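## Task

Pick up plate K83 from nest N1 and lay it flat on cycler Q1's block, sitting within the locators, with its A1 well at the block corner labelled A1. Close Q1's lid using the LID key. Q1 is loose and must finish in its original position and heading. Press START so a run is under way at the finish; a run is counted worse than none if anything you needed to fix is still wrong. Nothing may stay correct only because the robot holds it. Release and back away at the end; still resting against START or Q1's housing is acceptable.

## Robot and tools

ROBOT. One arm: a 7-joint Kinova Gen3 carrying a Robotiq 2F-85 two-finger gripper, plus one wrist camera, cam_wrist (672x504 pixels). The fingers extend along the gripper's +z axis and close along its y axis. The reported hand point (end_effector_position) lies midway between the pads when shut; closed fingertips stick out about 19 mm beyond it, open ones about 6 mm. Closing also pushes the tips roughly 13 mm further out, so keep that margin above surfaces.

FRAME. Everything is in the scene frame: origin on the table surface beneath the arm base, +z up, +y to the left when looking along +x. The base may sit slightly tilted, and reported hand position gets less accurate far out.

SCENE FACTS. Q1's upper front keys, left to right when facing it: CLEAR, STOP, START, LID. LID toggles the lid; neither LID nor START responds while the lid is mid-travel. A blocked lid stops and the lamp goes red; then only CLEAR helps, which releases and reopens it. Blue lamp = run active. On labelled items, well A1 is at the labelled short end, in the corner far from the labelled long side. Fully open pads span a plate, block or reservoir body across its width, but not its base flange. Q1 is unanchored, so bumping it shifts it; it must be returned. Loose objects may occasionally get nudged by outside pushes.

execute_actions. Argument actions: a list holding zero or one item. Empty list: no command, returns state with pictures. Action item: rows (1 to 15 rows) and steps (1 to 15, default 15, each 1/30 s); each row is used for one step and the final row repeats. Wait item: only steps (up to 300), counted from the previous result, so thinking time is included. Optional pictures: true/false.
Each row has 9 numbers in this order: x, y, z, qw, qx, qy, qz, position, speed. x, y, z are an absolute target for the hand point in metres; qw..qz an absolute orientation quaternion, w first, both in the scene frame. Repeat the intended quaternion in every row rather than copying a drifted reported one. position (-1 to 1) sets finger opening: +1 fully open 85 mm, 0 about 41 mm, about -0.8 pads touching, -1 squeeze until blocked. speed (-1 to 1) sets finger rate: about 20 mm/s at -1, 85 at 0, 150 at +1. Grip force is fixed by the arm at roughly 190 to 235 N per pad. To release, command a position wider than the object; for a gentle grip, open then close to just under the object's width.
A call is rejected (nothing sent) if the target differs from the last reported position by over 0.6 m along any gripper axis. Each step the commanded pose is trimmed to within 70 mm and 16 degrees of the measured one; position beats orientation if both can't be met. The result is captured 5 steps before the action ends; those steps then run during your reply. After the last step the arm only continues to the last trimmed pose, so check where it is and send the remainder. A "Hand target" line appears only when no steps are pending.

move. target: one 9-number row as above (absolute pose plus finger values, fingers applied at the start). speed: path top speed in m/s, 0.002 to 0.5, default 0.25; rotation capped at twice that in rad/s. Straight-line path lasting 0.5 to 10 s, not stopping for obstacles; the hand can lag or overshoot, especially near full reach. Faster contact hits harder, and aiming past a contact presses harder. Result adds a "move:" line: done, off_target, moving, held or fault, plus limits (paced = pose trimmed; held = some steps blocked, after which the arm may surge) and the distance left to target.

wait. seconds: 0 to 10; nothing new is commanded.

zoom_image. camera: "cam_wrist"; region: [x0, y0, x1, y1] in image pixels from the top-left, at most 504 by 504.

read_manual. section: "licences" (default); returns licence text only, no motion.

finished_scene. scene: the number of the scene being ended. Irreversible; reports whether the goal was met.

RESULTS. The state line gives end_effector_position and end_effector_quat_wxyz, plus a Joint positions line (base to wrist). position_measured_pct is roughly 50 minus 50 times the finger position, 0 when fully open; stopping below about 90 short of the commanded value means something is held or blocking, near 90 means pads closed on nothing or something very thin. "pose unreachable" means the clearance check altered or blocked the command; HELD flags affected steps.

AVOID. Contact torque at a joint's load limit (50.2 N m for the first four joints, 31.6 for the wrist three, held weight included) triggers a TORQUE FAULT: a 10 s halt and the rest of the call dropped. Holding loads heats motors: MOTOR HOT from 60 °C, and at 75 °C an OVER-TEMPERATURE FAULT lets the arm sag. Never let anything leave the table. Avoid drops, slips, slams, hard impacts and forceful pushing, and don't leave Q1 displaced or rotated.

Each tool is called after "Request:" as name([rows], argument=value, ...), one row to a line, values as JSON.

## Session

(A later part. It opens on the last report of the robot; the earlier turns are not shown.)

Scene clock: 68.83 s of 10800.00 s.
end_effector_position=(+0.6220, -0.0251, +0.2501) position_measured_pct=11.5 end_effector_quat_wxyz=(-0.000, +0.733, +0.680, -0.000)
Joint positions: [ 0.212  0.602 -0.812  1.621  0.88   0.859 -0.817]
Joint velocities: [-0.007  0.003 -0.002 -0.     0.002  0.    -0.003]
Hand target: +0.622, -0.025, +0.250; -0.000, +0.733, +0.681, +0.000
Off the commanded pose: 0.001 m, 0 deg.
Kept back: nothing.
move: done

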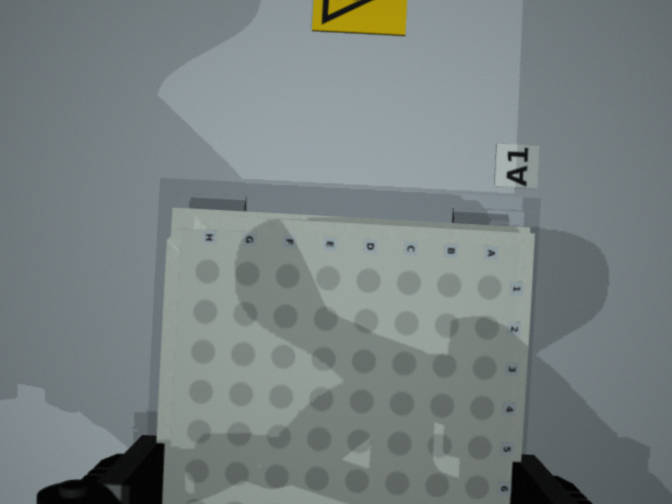

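Request:
move(target=[0.622,-0.0245,0.234,0,0.7325,0.6807,0,0.6,-1], speed=0.015)

Request:
zoom_image(camera="cam_wrist", region=[130,150,590,330])

Scene clock: 70.37 s of 10800.00 s.
end_effector_position=(+0.6220, -0.0248, +0.2341) position_measured_pct=11.5 end_effector_quat_wxyz=(+0.000, +0.733, +0.681, -0.000)
Joint positions: [ 0.198  0.631 -0.791  1.621  0.91   0.836 -0.837]
Joint velocities: [-0.001  0.002  0.001  0.     0.001  0.001 -0.001]
Hand target: +0.622, -0.025, +0.234; -0.000, +0.733, +0.681, +0.000
Off the commanded pose: 0.000 m, 0 deg.
Kept back: nothing.
move: done

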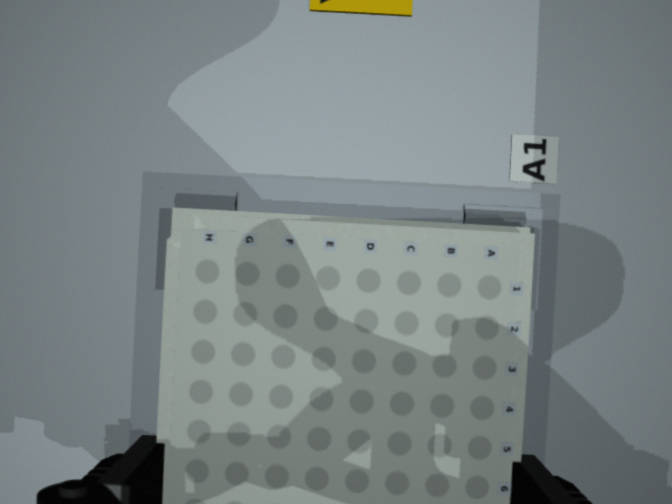

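Region (130, 150, 590, 330) of cam_wrist's 672x504 image, scaled by 1.096; it fills the top 197 rows of this view, and the rest is white.

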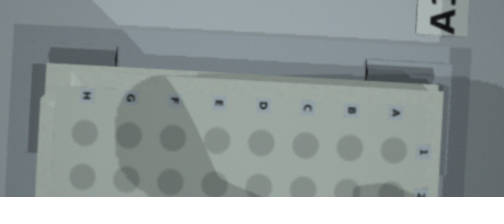

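Request:
move(target=[0.622,-0.0245,0.226,0,0.7325,0.6807,0,0.6,-1], speed=0.01)

Scene clock: 71.63 s of 10800.00 s.
end_effector_position=(+0.6221, -0.0247, +0.2328) position_measured_pct=11.5 end_effector_quat_wxyz=(+0.003, +0.732, +0.681, -0.001)
Joint positions: [ 0.192  0.631 -0.785  1.624  0.919  0.833 -0.847]
Joint velocities: [-0.002 -0.001  0.003 -0.001 -0.001 -0.001  0.   ]
Hand target: +0.622, -0.025, +0.226; -0.000, +0.733, +0.681, -0.000
Off the commanded pose: 0.007 m, 0 deg.
Kept back: nothing.
move: off_target

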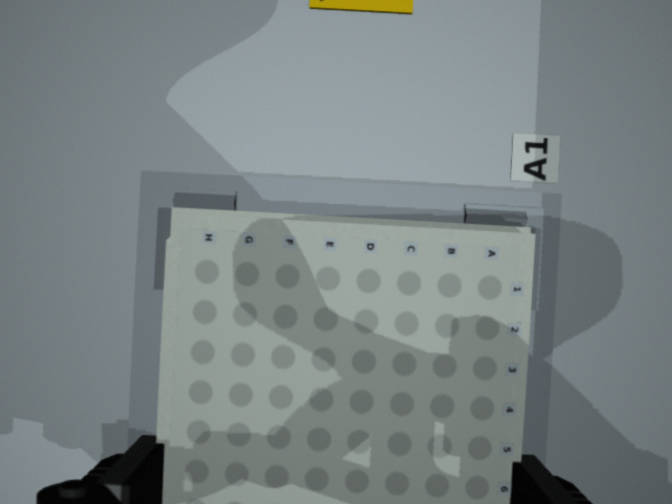

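Request:
zoom_image(camera="cam_wrist", region=[130,160,290,310])

Request:
zoom_image(camera="cam_wrist", region=[430,170,590,330])

Region (130, 160, 290, 310) of cam_wrist's 672x504 image, scaled by 3.150; it fills the top 472 rows of this view, and the rest is white.

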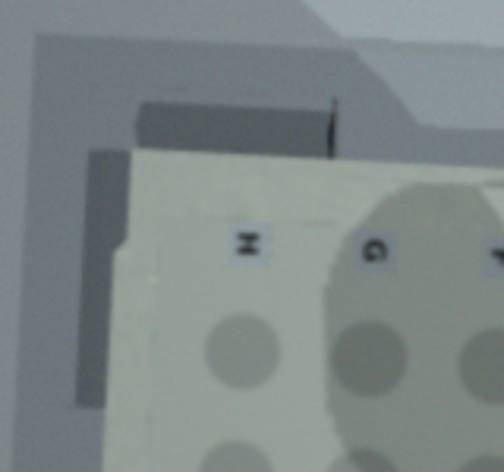

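Region (430, 170, 590, 330) of cam_wrist's 672x504 image, scaled by 3.150.

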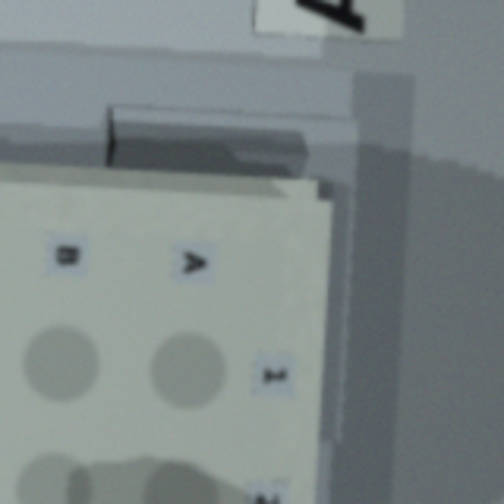

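Request:
move(target=[0.622,-0.0247,0.2325,0,0.7325,0.6807,0,1,-1], speed=0.01)

Request:
move(target=[0.622,-0.0247,0.27,0,0.7325,0.6807,0,1,-1], speed=0.05)

Request:
move(target=[0.618,-0.08,0.36,0,0.7325,0.6807,0,1,-1])

Scene clock: 72.97 s of 10800.00 s.
end_effector_position=(+0.6220, -0.0247, +0.2325) position_measured_pct=0.0 end_effector_quat_wxyz=(+0.000, +0.733, +0.681, +0.000)
Joint positions: [ 0.196  0.633 -0.788  1.621  0.912  0.833 -0.838]
Joint velocities: [ 0.    -0.    -0.001 -0.001 -0.    -0.    -0.   ]
Hand target: +0.622, -0.025, +0.233; +0.000, +0.733, +0.681, -0.000
Off the commanded pose: 0.000 m, 0 deg.
Kept back: nothing.
move: done

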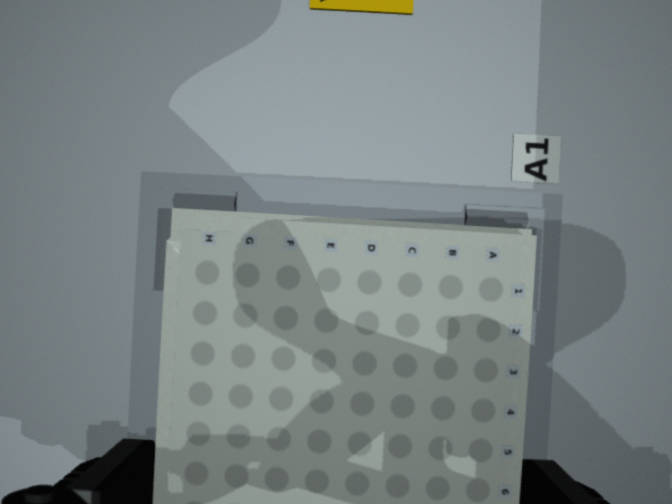

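Scene clock: 74.03 s of 10800.00 s.
end_effector_position=(+0.6219, -0.0245, +0.2698) position_measured_pct=0.0 end_effector_quat_wxyz=(-0.000, +0.732, +0.681, -0.000)
Joint positions: [ 0.226  0.567 -0.834  1.619  0.845  0.886 -0.793]
Joint velocities: [ 0.003 -0.002  0.     0.002 -0.001  0.002  0.   ]
Hand target: +0.622, -0.025, +0.270; +0.000, +0.732, +0.681, -0.000
Off the commanded pose: 0.000 m, 0 deg.
Kept back: nothing.
move: done

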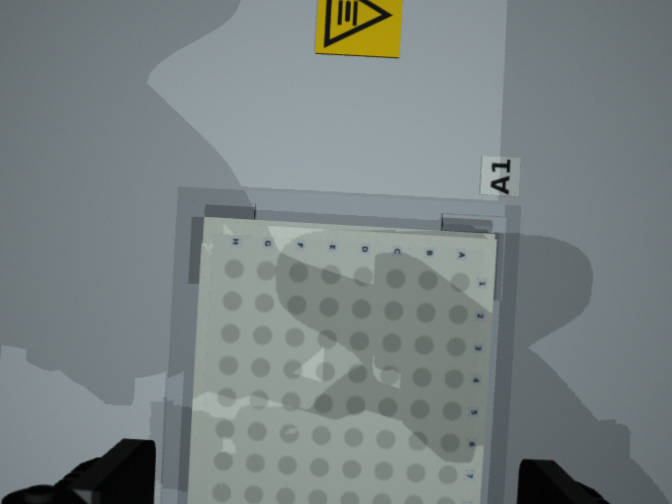

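Scene clock: 75.07 s of 10800.00 s.
end_effector_position=(+0.6180, -0.0796, +0.3597) position_measured_pct=0.0 end_effector_quat_wxyz=(+0.000, +0.732, +0.681, -0.000)
Joint positions: [ 0.445  0.398 -0.943  1.578  0.623  0.996 -0.525]
Joint velocities: [ 0.004 -0.002  0.001 -0.    -0.001 -0.     0.001]
Hand target: +0.618, -0.080, +0.360; +0.000, +0.732, +0.681, -0.000
Off the commanded pose: 0.001 m, 0 deg.
Kept back: nothing.
move: done

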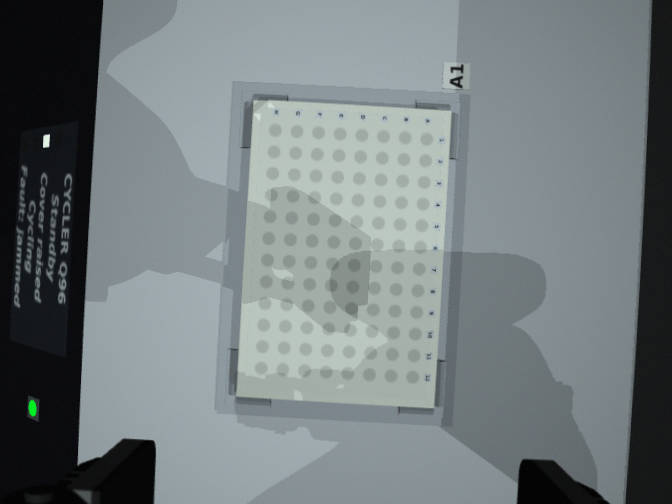

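Request:
zoom_image(camera="cam_wrist", region=[200,55,490,435])

Request:
move(target=[0.56,-0.14,0.31,0.2,0.7,0.65,-0.2,1,-1])

Region (200, 55, 490, 435) of cam_wrist's 672x504 image, scaled by 1.326; it fills the left 385 columns of this view, and the rest is white.

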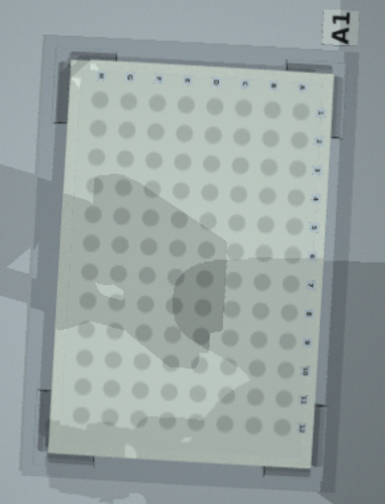

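Scene clock: 76.97 s of 10800.00 s.
end_effector_position=(+0.5594, -0.1408, +0.3096) position_measured_pct=0.0 end_effector_quat_wxyz=(+0.200, +0.703, +0.652, -0.200)
Joint positions: [ 0.018  0.49  -0.651  1.817  1.194  1.235 -1.19 ]
Joint velocities: [-0.004  0.003 -0.002 -0.     0.001  0.002 -0.001]
Hand target: +0.559, -0.141, +0.309; +0.200, +0.703, +0.653, -0.200
Off the commanded pose: 0.001 m, 0 deg.
Kept back: nothing.
move: done

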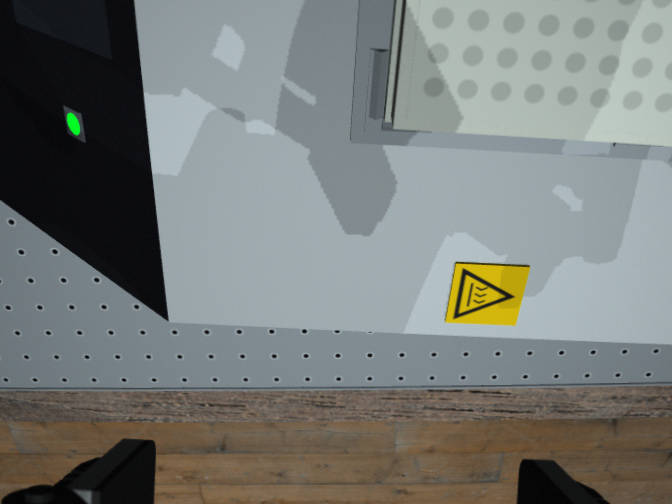

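Request:
move(target=[0.55,-0.08,0.31,0.176,0.7076,0.6576,0.19,1,-1])

Scene clock: 79.77 s of 10800.00 s.
end_effector_position=(+0.5493, -0.0799, +0.3100) position_measured_pct=0.0 end_effector_quat_wxyz=(+0.175, +0.708, +0.658, +0.188)
Joint positions: [ 0.631  0.333 -0.951  2.377  2.462  0.519 -2.348]
Joint velocities: [ 0.003  0.002 -0.     0.001  0.003  0.    -0.002]
Hand target: +0.549, -0.080, +0.310; +0.175, +0.708, +0.658, +0.188
Off the commanded pose: 0.001 m, 0 deg.
Kept back: nothing.
move: done

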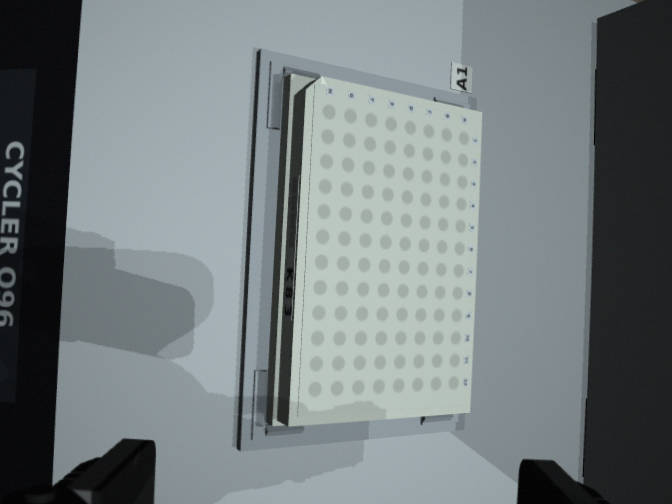

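Request:
zoom_image(camera="cam_wrist", region=[220,330,500,470])

Request:
zoom_image(camera="cam_wrist", region=[230,35,510,175])

Region (220, 330, 500, 470) of cam_wrist's 672x504 image, scaled by 1.800.

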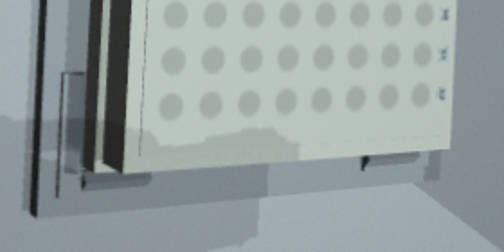

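Region (230, 35, 510, 175) of cam_wrist's 672x504 image, scaled by 1.800.

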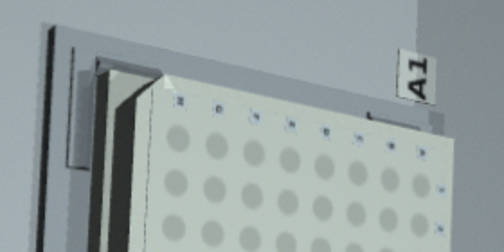

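Request:
zoom_image(camera="cam_wrist", region=[230,340,320,455])

Request:
move(target=[0.66,-0.075,0.33,-0.13,0.721,0.670,-0.14,1,-1])

Region (230, 340, 320, 455) of cam_wrist's 672x504 image, scaled by 4.383; it fills the left 394 columns of this view, and the rest is white.

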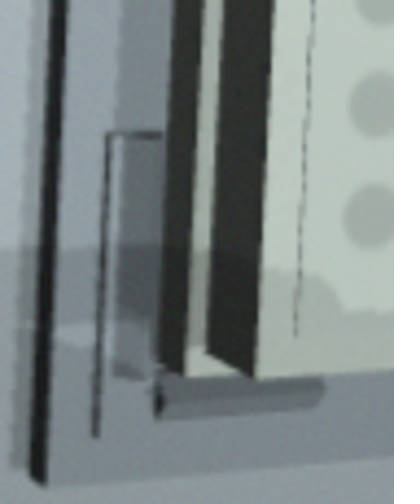

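Scene clock: 83.17 s of 10800.00 s.
end_effector_position=(+0.6596, -0.0752, +0.3350) position_measured_pct=0.0 end_effector_quat_wxyz=(-0.129, +0.719, +0.668, -0.139)
Joint positions: [ 0.033  0.729 -0.631  0.871  0.529  1.637 -0.32 ]
Joint velocities: [-0.005  0.003  0.003 -0.007 -0.     0.007  0.002]
Hand target: +0.662, -0.075, +0.331; -0.128, +0.720, +0.668, -0.137
Off the commanded pose: 0.005 m, 0 deg.
Kept back: nothing.
move: off_target; limits=paced

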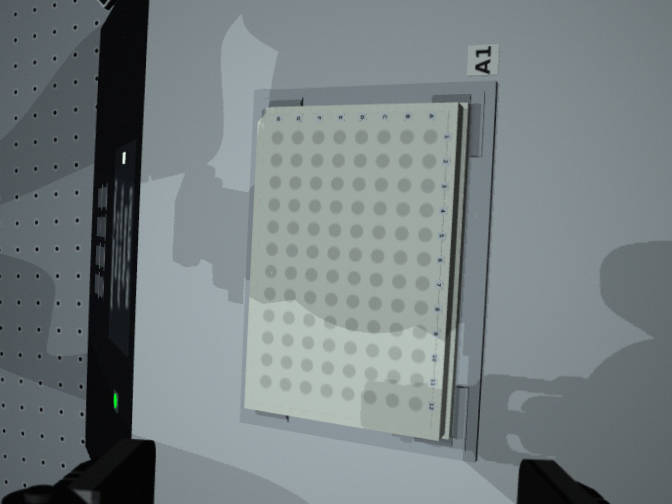

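Request:
zoom_image(camera="cam_wrist", region=[400,350,510,470])

Request:
zoom_image(camera="cam_wrist", region=[400,70,510,190])

Region (400, 350, 510, 470) of cam_wrist's 672x504 image, scaled by 4.200; it fills the left 462 columns of this view, and the rest is white.

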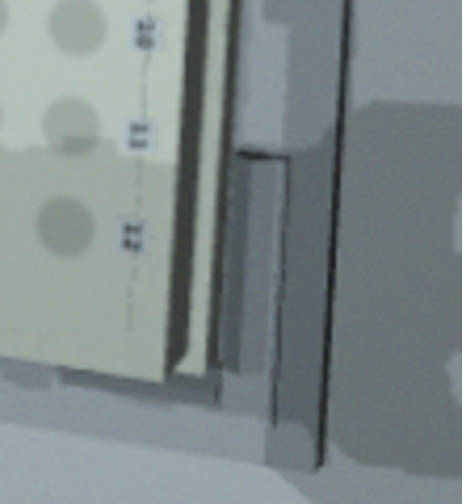

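Region (400, 70, 510, 190) of cam_wrist's 672x504 image, scaled by 4.200; it fills the left 462 columns of this view, and the rest is white.

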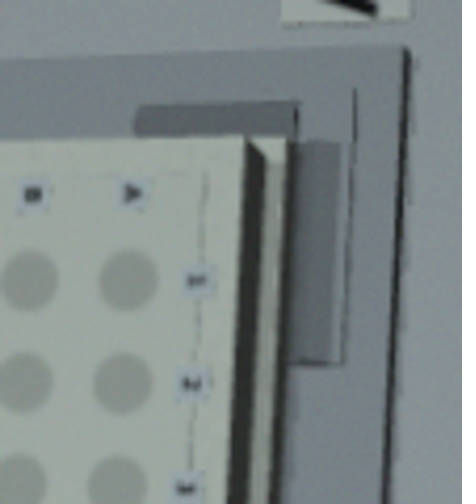

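Request:
move(target=[0.618,-0.075,0.31,0,0.7325,0.6807,0,1,-1])

Request:
zoom_image(camera="cam_wrist", region=[180,20,520,200])

Request:
zoom_image(camera="cam_wrist", region=[160,324,500,504])

Scene clock: 85.23 s of 10800.00 s.
end_effector_position=(+0.6174, -0.0746, +0.3097) position_measured_pct=0.0 end_effector_quat_wxyz=(-0.001, +0.733, +0.681, -0.000)
Joint positions: [ 0.26   0.429 -0.682  1.618  0.587  0.85  -0.512]
Joint velocities: [ 0.002 -0.008  0.001  0.005  0.001 -0.002 -0.001]
Hand target: +0.618, -0.075, +0.310; -0.000, +0.733, +0.681, -0.000
Off the commanded pose: 0.001 m, 0 deg.
Kept back: nothing.
move: done

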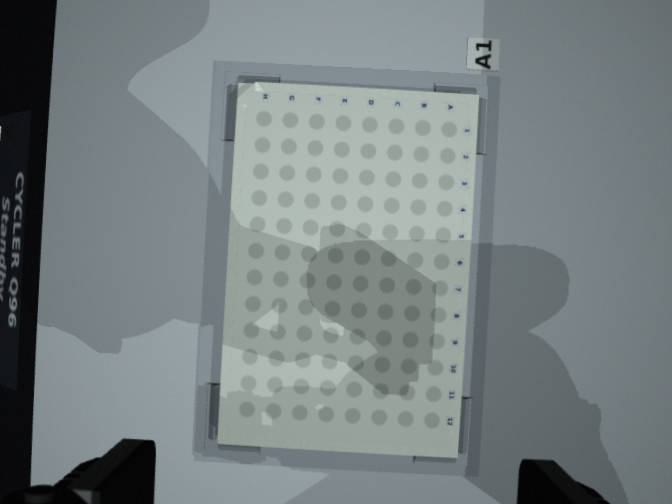

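Region (180, 20, 520, 200) of cam_wrist's 672x504 image, scaled by 1.482; it fills the top 267 rows of this view, and the rest is white.

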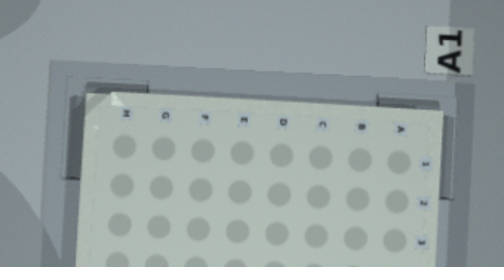

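Region (160, 324, 500, 504) of cam_wrist's 672x504 image, scaled by 1.482; it fills the top 267 rows of this view, and the rest is white.

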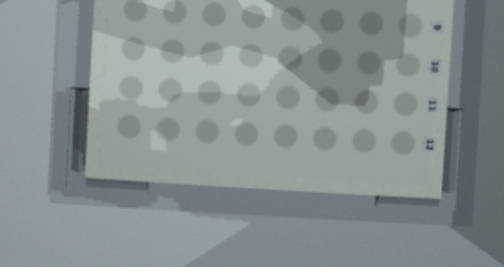

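Request:
move(target=[0.622,-0.0247,0.27,0,0.7325,0.6807,0,0.5,0], speed=0.15)

Request:
move(target=[0.622,-0.0247,0.238,0,0.7325,0.6807,0,0.5,0], speed=0.02)

Scene clock: 86.53 s of 10800.00 s.
end_effector_position=(+0.6220, -0.0250, +0.2702) position_measured_pct=25.0 end_effector_quat_wxyz=(-0.000, +0.733, +0.680, +0.000)
Joint positions: [ 0.106  0.512 -0.627  1.623  0.701  0.808 -0.694]
Joint velocities: [-0.003  0.002  0.     0.     0.001  0.001 -0.001]
Hand target: +0.622, -0.025, +0.270; -0.000, +0.733, +0.681, +0.000
Off the commanded pose: 0.000 m, 0 deg.
Kept back: nothing.
move: done

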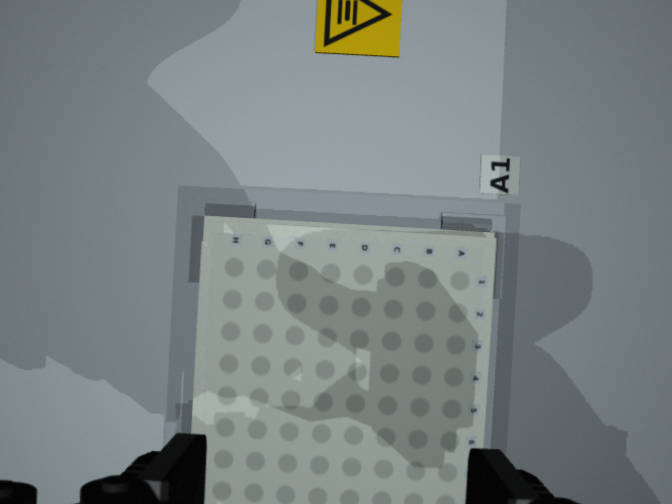

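Scene clock: 88.37 s of 10800.00 s.
end_effector_position=(+0.6224, -0.0247, +0.2461) position_measured_pct=25.0 end_effector_quat_wxyz=(+0.003, +0.732, +0.681, +0.000)
Joint positions: [ 0.083  0.554 -0.596  1.63   0.749  0.764 -0.733]
Joint velocities: [-0.002 -0.001  0.003  0.001  0.    -0.001 -0.001]
Hand target: +0.622, -0.025, +0.238; -0.000, +0.733, +0.681, +0.000
Off the commanded pose: 0.008 m, 0 deg.
Kept back: nothing.
move: off_target

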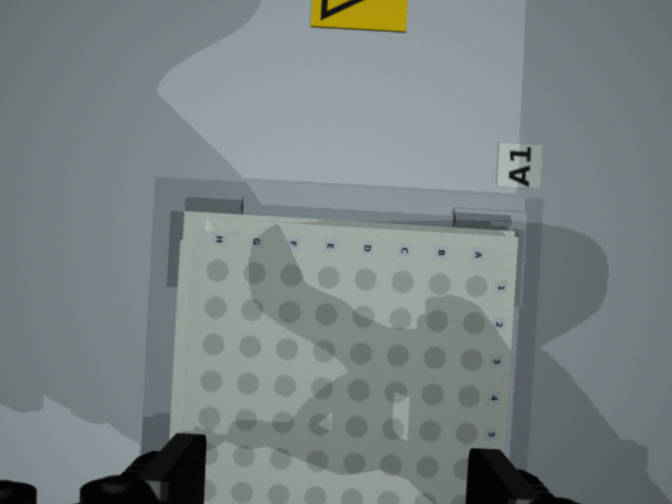

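Request:
move(target=[0.622,-0.0247,0.30,0,0.7325,0.6807,0,-1,0], speed=0.15)

Request:
move(target=[0.41,-0.04,0.29,0,0,0.976,0.216,-1,0])

Request:
move(target=[0.401,-0.041,0.166,0,0,0.976,0.216,-1,0], speed=0.15)

Request:
move(target=[0.415,-0.041,0.145,0,0,0.976,0.216,-1,0], speed=0.02)

Request:
move(target=[0.39,-0.045,0.2,0,0,0.976,0.216,-1,0], speed=0.15)

Request:
move(target=[0.42,-0.039,0.32,0,0.7071,0.7071,0,-1,0])

Scene clock: 90.27 s of 10800.00 s.
end_effector_position=(+0.6219, -0.0246, +0.2999) position_measured_pct=91.7 end_effector_quat_wxyz=(+0.000, +0.732, +0.681, -0.000)
Joint positions: [ 0.122  0.459 -0.653  1.614  0.651  0.858 -0.657]
Joint velocities: [ 0.    -0.     0.    -0.002 -0.    -0.     0.001]
Hand target: +0.622, -0.025, +0.300; +0.000, +0.732, +0.681, -0.000
Off the commanded pose: 0.000 m, 0 deg.
Kept back: nothing.
move: done

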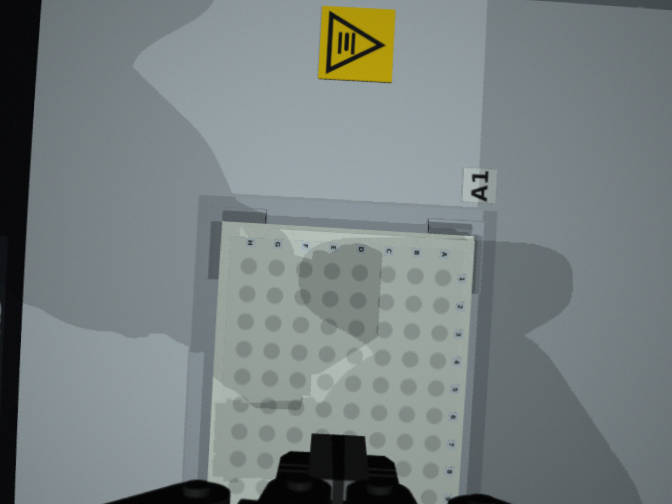

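Scene clock: 94.03 s of 10800.00 s.
end_effector_position=(+0.4101, -0.0399, +0.2902) position_measured_pct=91.7 end_effector_quat_wxyz=(-0.001, -0.001, +0.977, +0.215)
Joint positions: [ 1.176  0.709 -1.481  2.238  0.78   0.526  1.109]
Joint velocities: [ 0.006  0.01   0.    -0.002 -0.004  0.004  0.007]
Hand target: +0.410, -0.040, +0.290; -0.001, -0.000, +0.977, +0.215
Off the commanded pose: 0.000 m, 0 deg.
Kept back: nothing.
move: done

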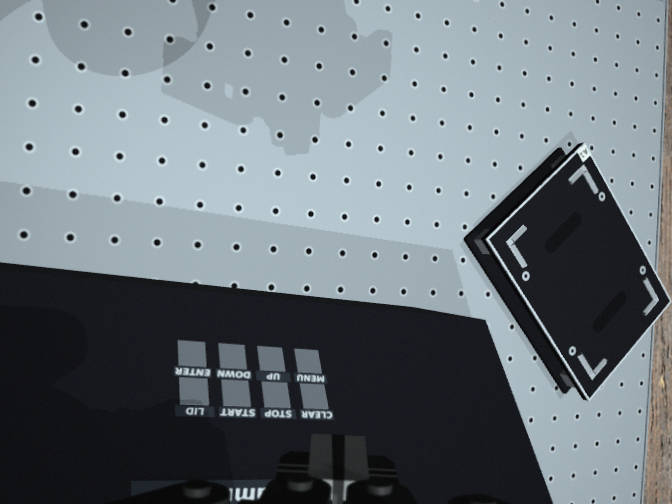

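Scene clock: 95.37 s of 10800.00 s.
end_effector_position=(+0.4014, -0.0417, +0.1666) position_measured_pct=91.7 end_effector_quat_wxyz=(-0.000, +0.002, +0.976, +0.217)
Joint positions: [ 0.811  0.845 -0.919  2.211  1.278  0.199  0.799]
Joint velocities: [-0.046 -0.029  0.063  0.016  0.072 -0.06  -0.085]
Hand target: +0.402, -0.041, +0.167; +0.000, +0.001, +0.976, +0.217
Off the commanded pose: 0.001 m, 0 deg.
Kept back: nothing.
move: done

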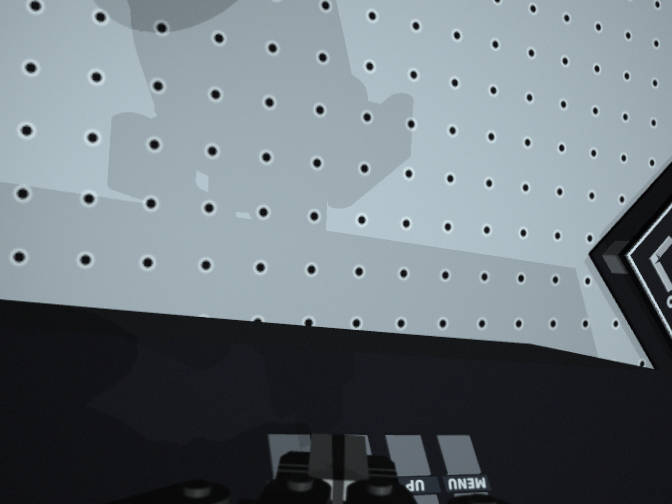

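Scene clock: 96.87 s of 10800.00 s.
end_effector_position=(+0.4062, -0.0399, +0.1539) position_measured_pct=91.7 end_effector_quat_wxyz=(-0.004, -0.005, +0.977, +0.214)
Joint positions: [ 0.77   0.868 -0.892  2.18   1.294  0.207  0.794]
Joint velocities: [-0.005 -0.004  0.008 -0.    -0.006 -0.006  0.004]
Hand target: +0.415, -0.041, +0.145; -0.000, +0.000, +0.976, +0.216
Off the commanded pose: 0.013 m, 1 deg.
Kept back: nothing.
move: off_target

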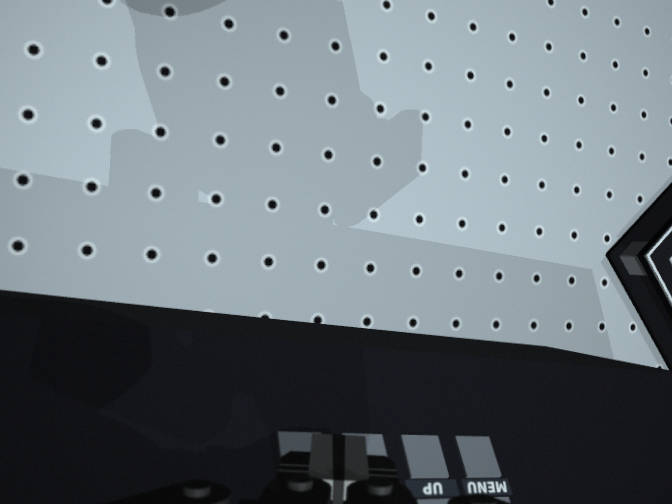

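Scene clock: 97.73 s of 10800.00 s.
end_effector_position=(+0.3899, -0.0444, +0.1999) position_measured_pct=91.7 end_effector_quat_wxyz=(-0.000, -0.001, +0.976, +0.216)
Joint positions: [ 0.921  0.795 -1.043  2.267  1.161  0.252  0.897]
Joint velocities: [ 0.017  0.006 -0.01  -0.003 -0.014  0.012  0.015]
Hand target: +0.390, -0.045, +0.200; -0.000, -0.000, +0.976, +0.216
Off the commanded pose: 0.001 m, 0 deg.
Kept back: nothing.
move: done

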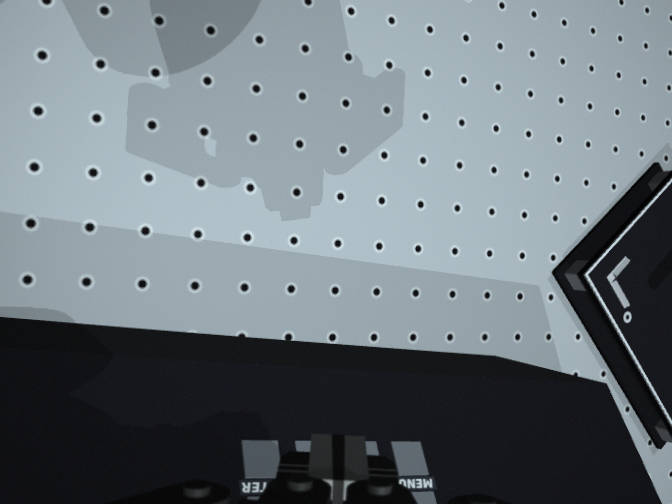

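Scene clock: 101.40 s of 10800.00 s.
end_effector_position=(+0.4192, -0.0397, +0.3189) position_measured_pct=91.7 end_effector_quat_wxyz=(+0.000, +0.708, +0.707, +0.000)
Joint positions: [-0.     0.096 -0.368  2.301  0.56   0.412 -0.636]
Joint velocities: [-0.011 -0.    -0.004  0.001  0.019  0.003 -0.027]
Hand target: +0.419, -0.039, +0.319; +0.000, +0.707, +0.707, +0.000
Off the commanded pose: 0.002 m, 0 deg.
Kept back: nothing.
move: done

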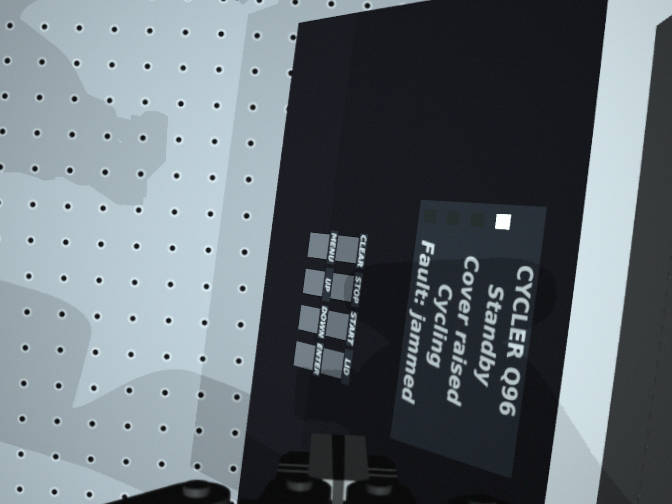

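Request:
move(target=[0.40,-0.022,0.22,0,0,0.976,0.216,-1,0])

Request:
move(target=[0.4025,-0.022,0.166,0,0,0.976,0.216,-1,0], speed=0.1)

Request:
move(target=[0.4165,-0.022,0.145,0,0,0.976,0.216,-1,0], speed=0.02)

Request:
move(target=[0.39,-0.025,0.2,0,0,0.976,0.216,-1,0], speed=0.15)

Request:
move(target=[0.42,-0.06,0.44,0.1,0,0.995,0,-1,0])

Scene clock: 105.67 s of 10800.00 s.
end_effector_position=(+0.4000, -0.0223, +0.2208) position_measured_pct=91.7 end_effector_quat_wxyz=(-0.001, +0.002, +0.976, +0.216)
Joint positions: [ 0.385  0.497 -0.352  2.296  1.893 -0.271  0.018]
Joint velocities: [-0.047 -0.007  0.053 -0.017  0.075 -0.034 -0.082]
Hand target: +0.400, -0.021, +0.221; -0.001, +0.001, +0.976, +0.217
Off the commanded pose: 0.001 m, 0 deg.
Kept back: nothing.
move: done

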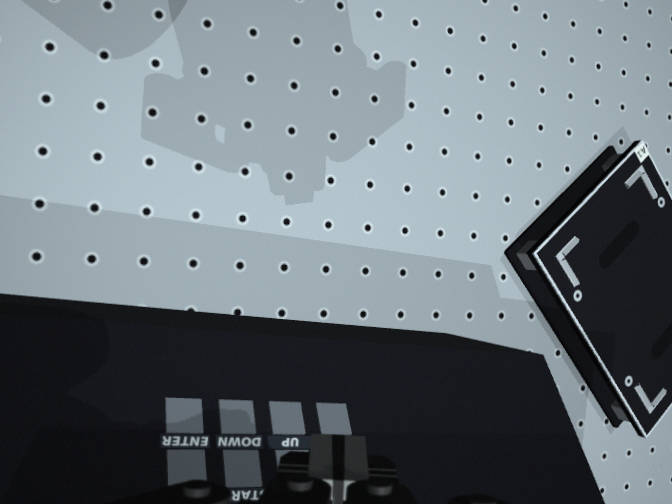

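Scene clock: 106.63 s of 10800.00 s.
end_effector_position=(+0.4033, -0.0222, +0.1666) position_measured_pct=91.7 end_effector_quat_wxyz=(-0.002, -0.001, +0.976, +0.217)
Joint positions: [ 0.528  0.712 -0.573  2.234  1.674 -0.068  0.31 ]
Joint velocities: [ 0.155  0.067 -0.222  0.012 -0.114  0.155  0.145]
Hand target: +0.403, -0.022, +0.166; -0.002, -0.000, +0.976, +0.217
Off the commanded pose: 0.001 m, 0 deg.
Kept back: nothing.
move: done

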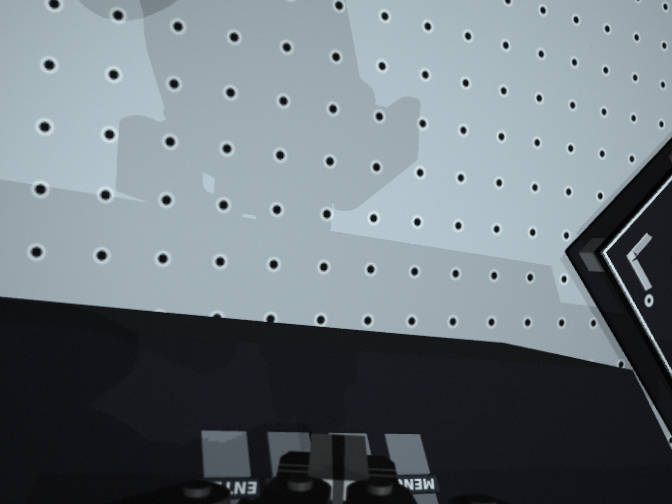

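Scene clock: 108.13 s of 10800.00 s.
end_effector_position=(+0.4075, -0.0201, +0.1540) position_measured_pct=91.7 end_effector_quat_wxyz=(-0.004, -0.003, +0.976, +0.218)
Joint positions: [ 0.523  0.752 -0.583  2.206  1.67  -0.045  0.325]
Joint velocities: [ 0.     0.    -0.001 -0.001 -0.003  0.001  0.004]
Hand target: +0.416, -0.022, +0.145; -0.000, +0.000, +0.976, +0.216
Off the commanded pose: 0.013 m, 1 deg.
Kept back: nothing.
move: off_target

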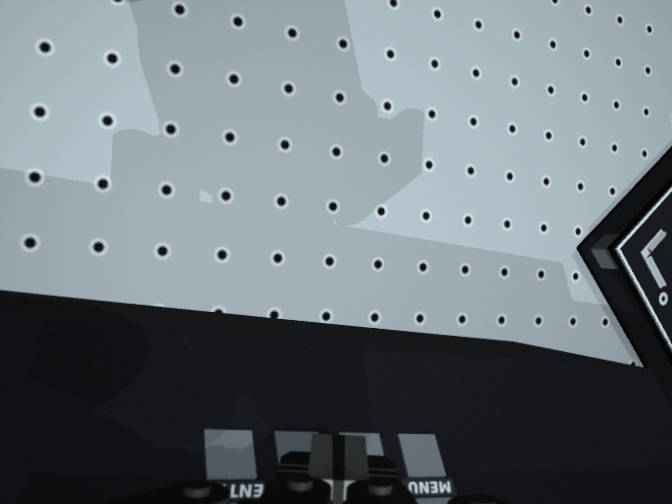

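Scene clock: 109.03 s of 10800.00 s.
end_effector_position=(+0.3895, -0.0250, +0.1996) position_measured_pct=91.7 end_effector_quat_wxyz=(+0.000, +0.001, +0.976, +0.216)
Joint positions: [ 0.521  0.597 -0.517  2.306  1.73  -0.148  0.235]
Joint velocities: [-0.038 -0.017  0.055 -0.005  0.053 -0.036 -0.057]
Hand target: +0.390, -0.025, +0.200; +0.000, +0.000, +0.976, +0.216
Off the commanded pose: 0.001 m, 0 deg.
Kept back: nothing.
move: done

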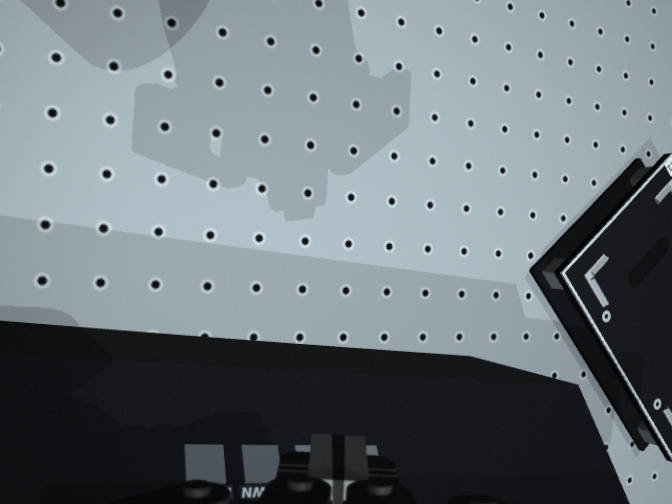

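Scene clock: 111.13 s of 10800.00 s.
end_effector_position=(+0.4186, -0.0590, +0.4376) position_measured_pct=91.7 end_effector_quat_wxyz=(+0.099, -0.001, +0.995, +0.000)
Joint positions: [ 0.951 -0.499 -0.743  2.313  2.413 -0.683 -0.729]
Joint velocities: [ 0.015  0.001  0.001 -0.004  0.012  0.001 -0.015]
Hand target: +0.419, -0.060, +0.438; +0.099, -0.000, +0.995, -0.000
Off the commanded pose: 0.003 m, 0 deg.
Kept back: nothing.
move: done

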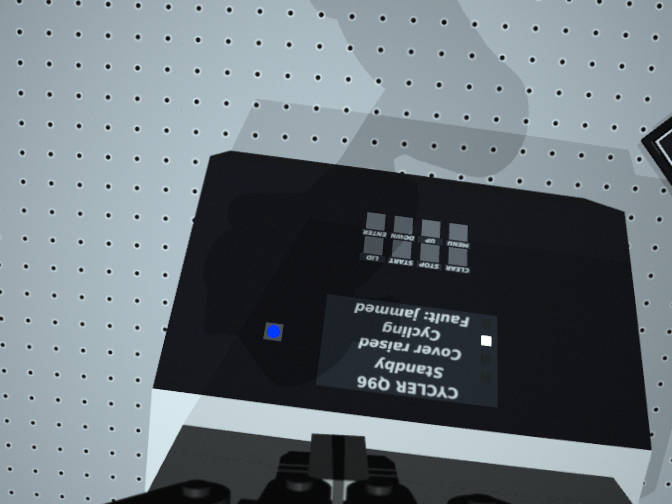

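Request:
finished_scene(scene=1)

The scene is finished: the task was done.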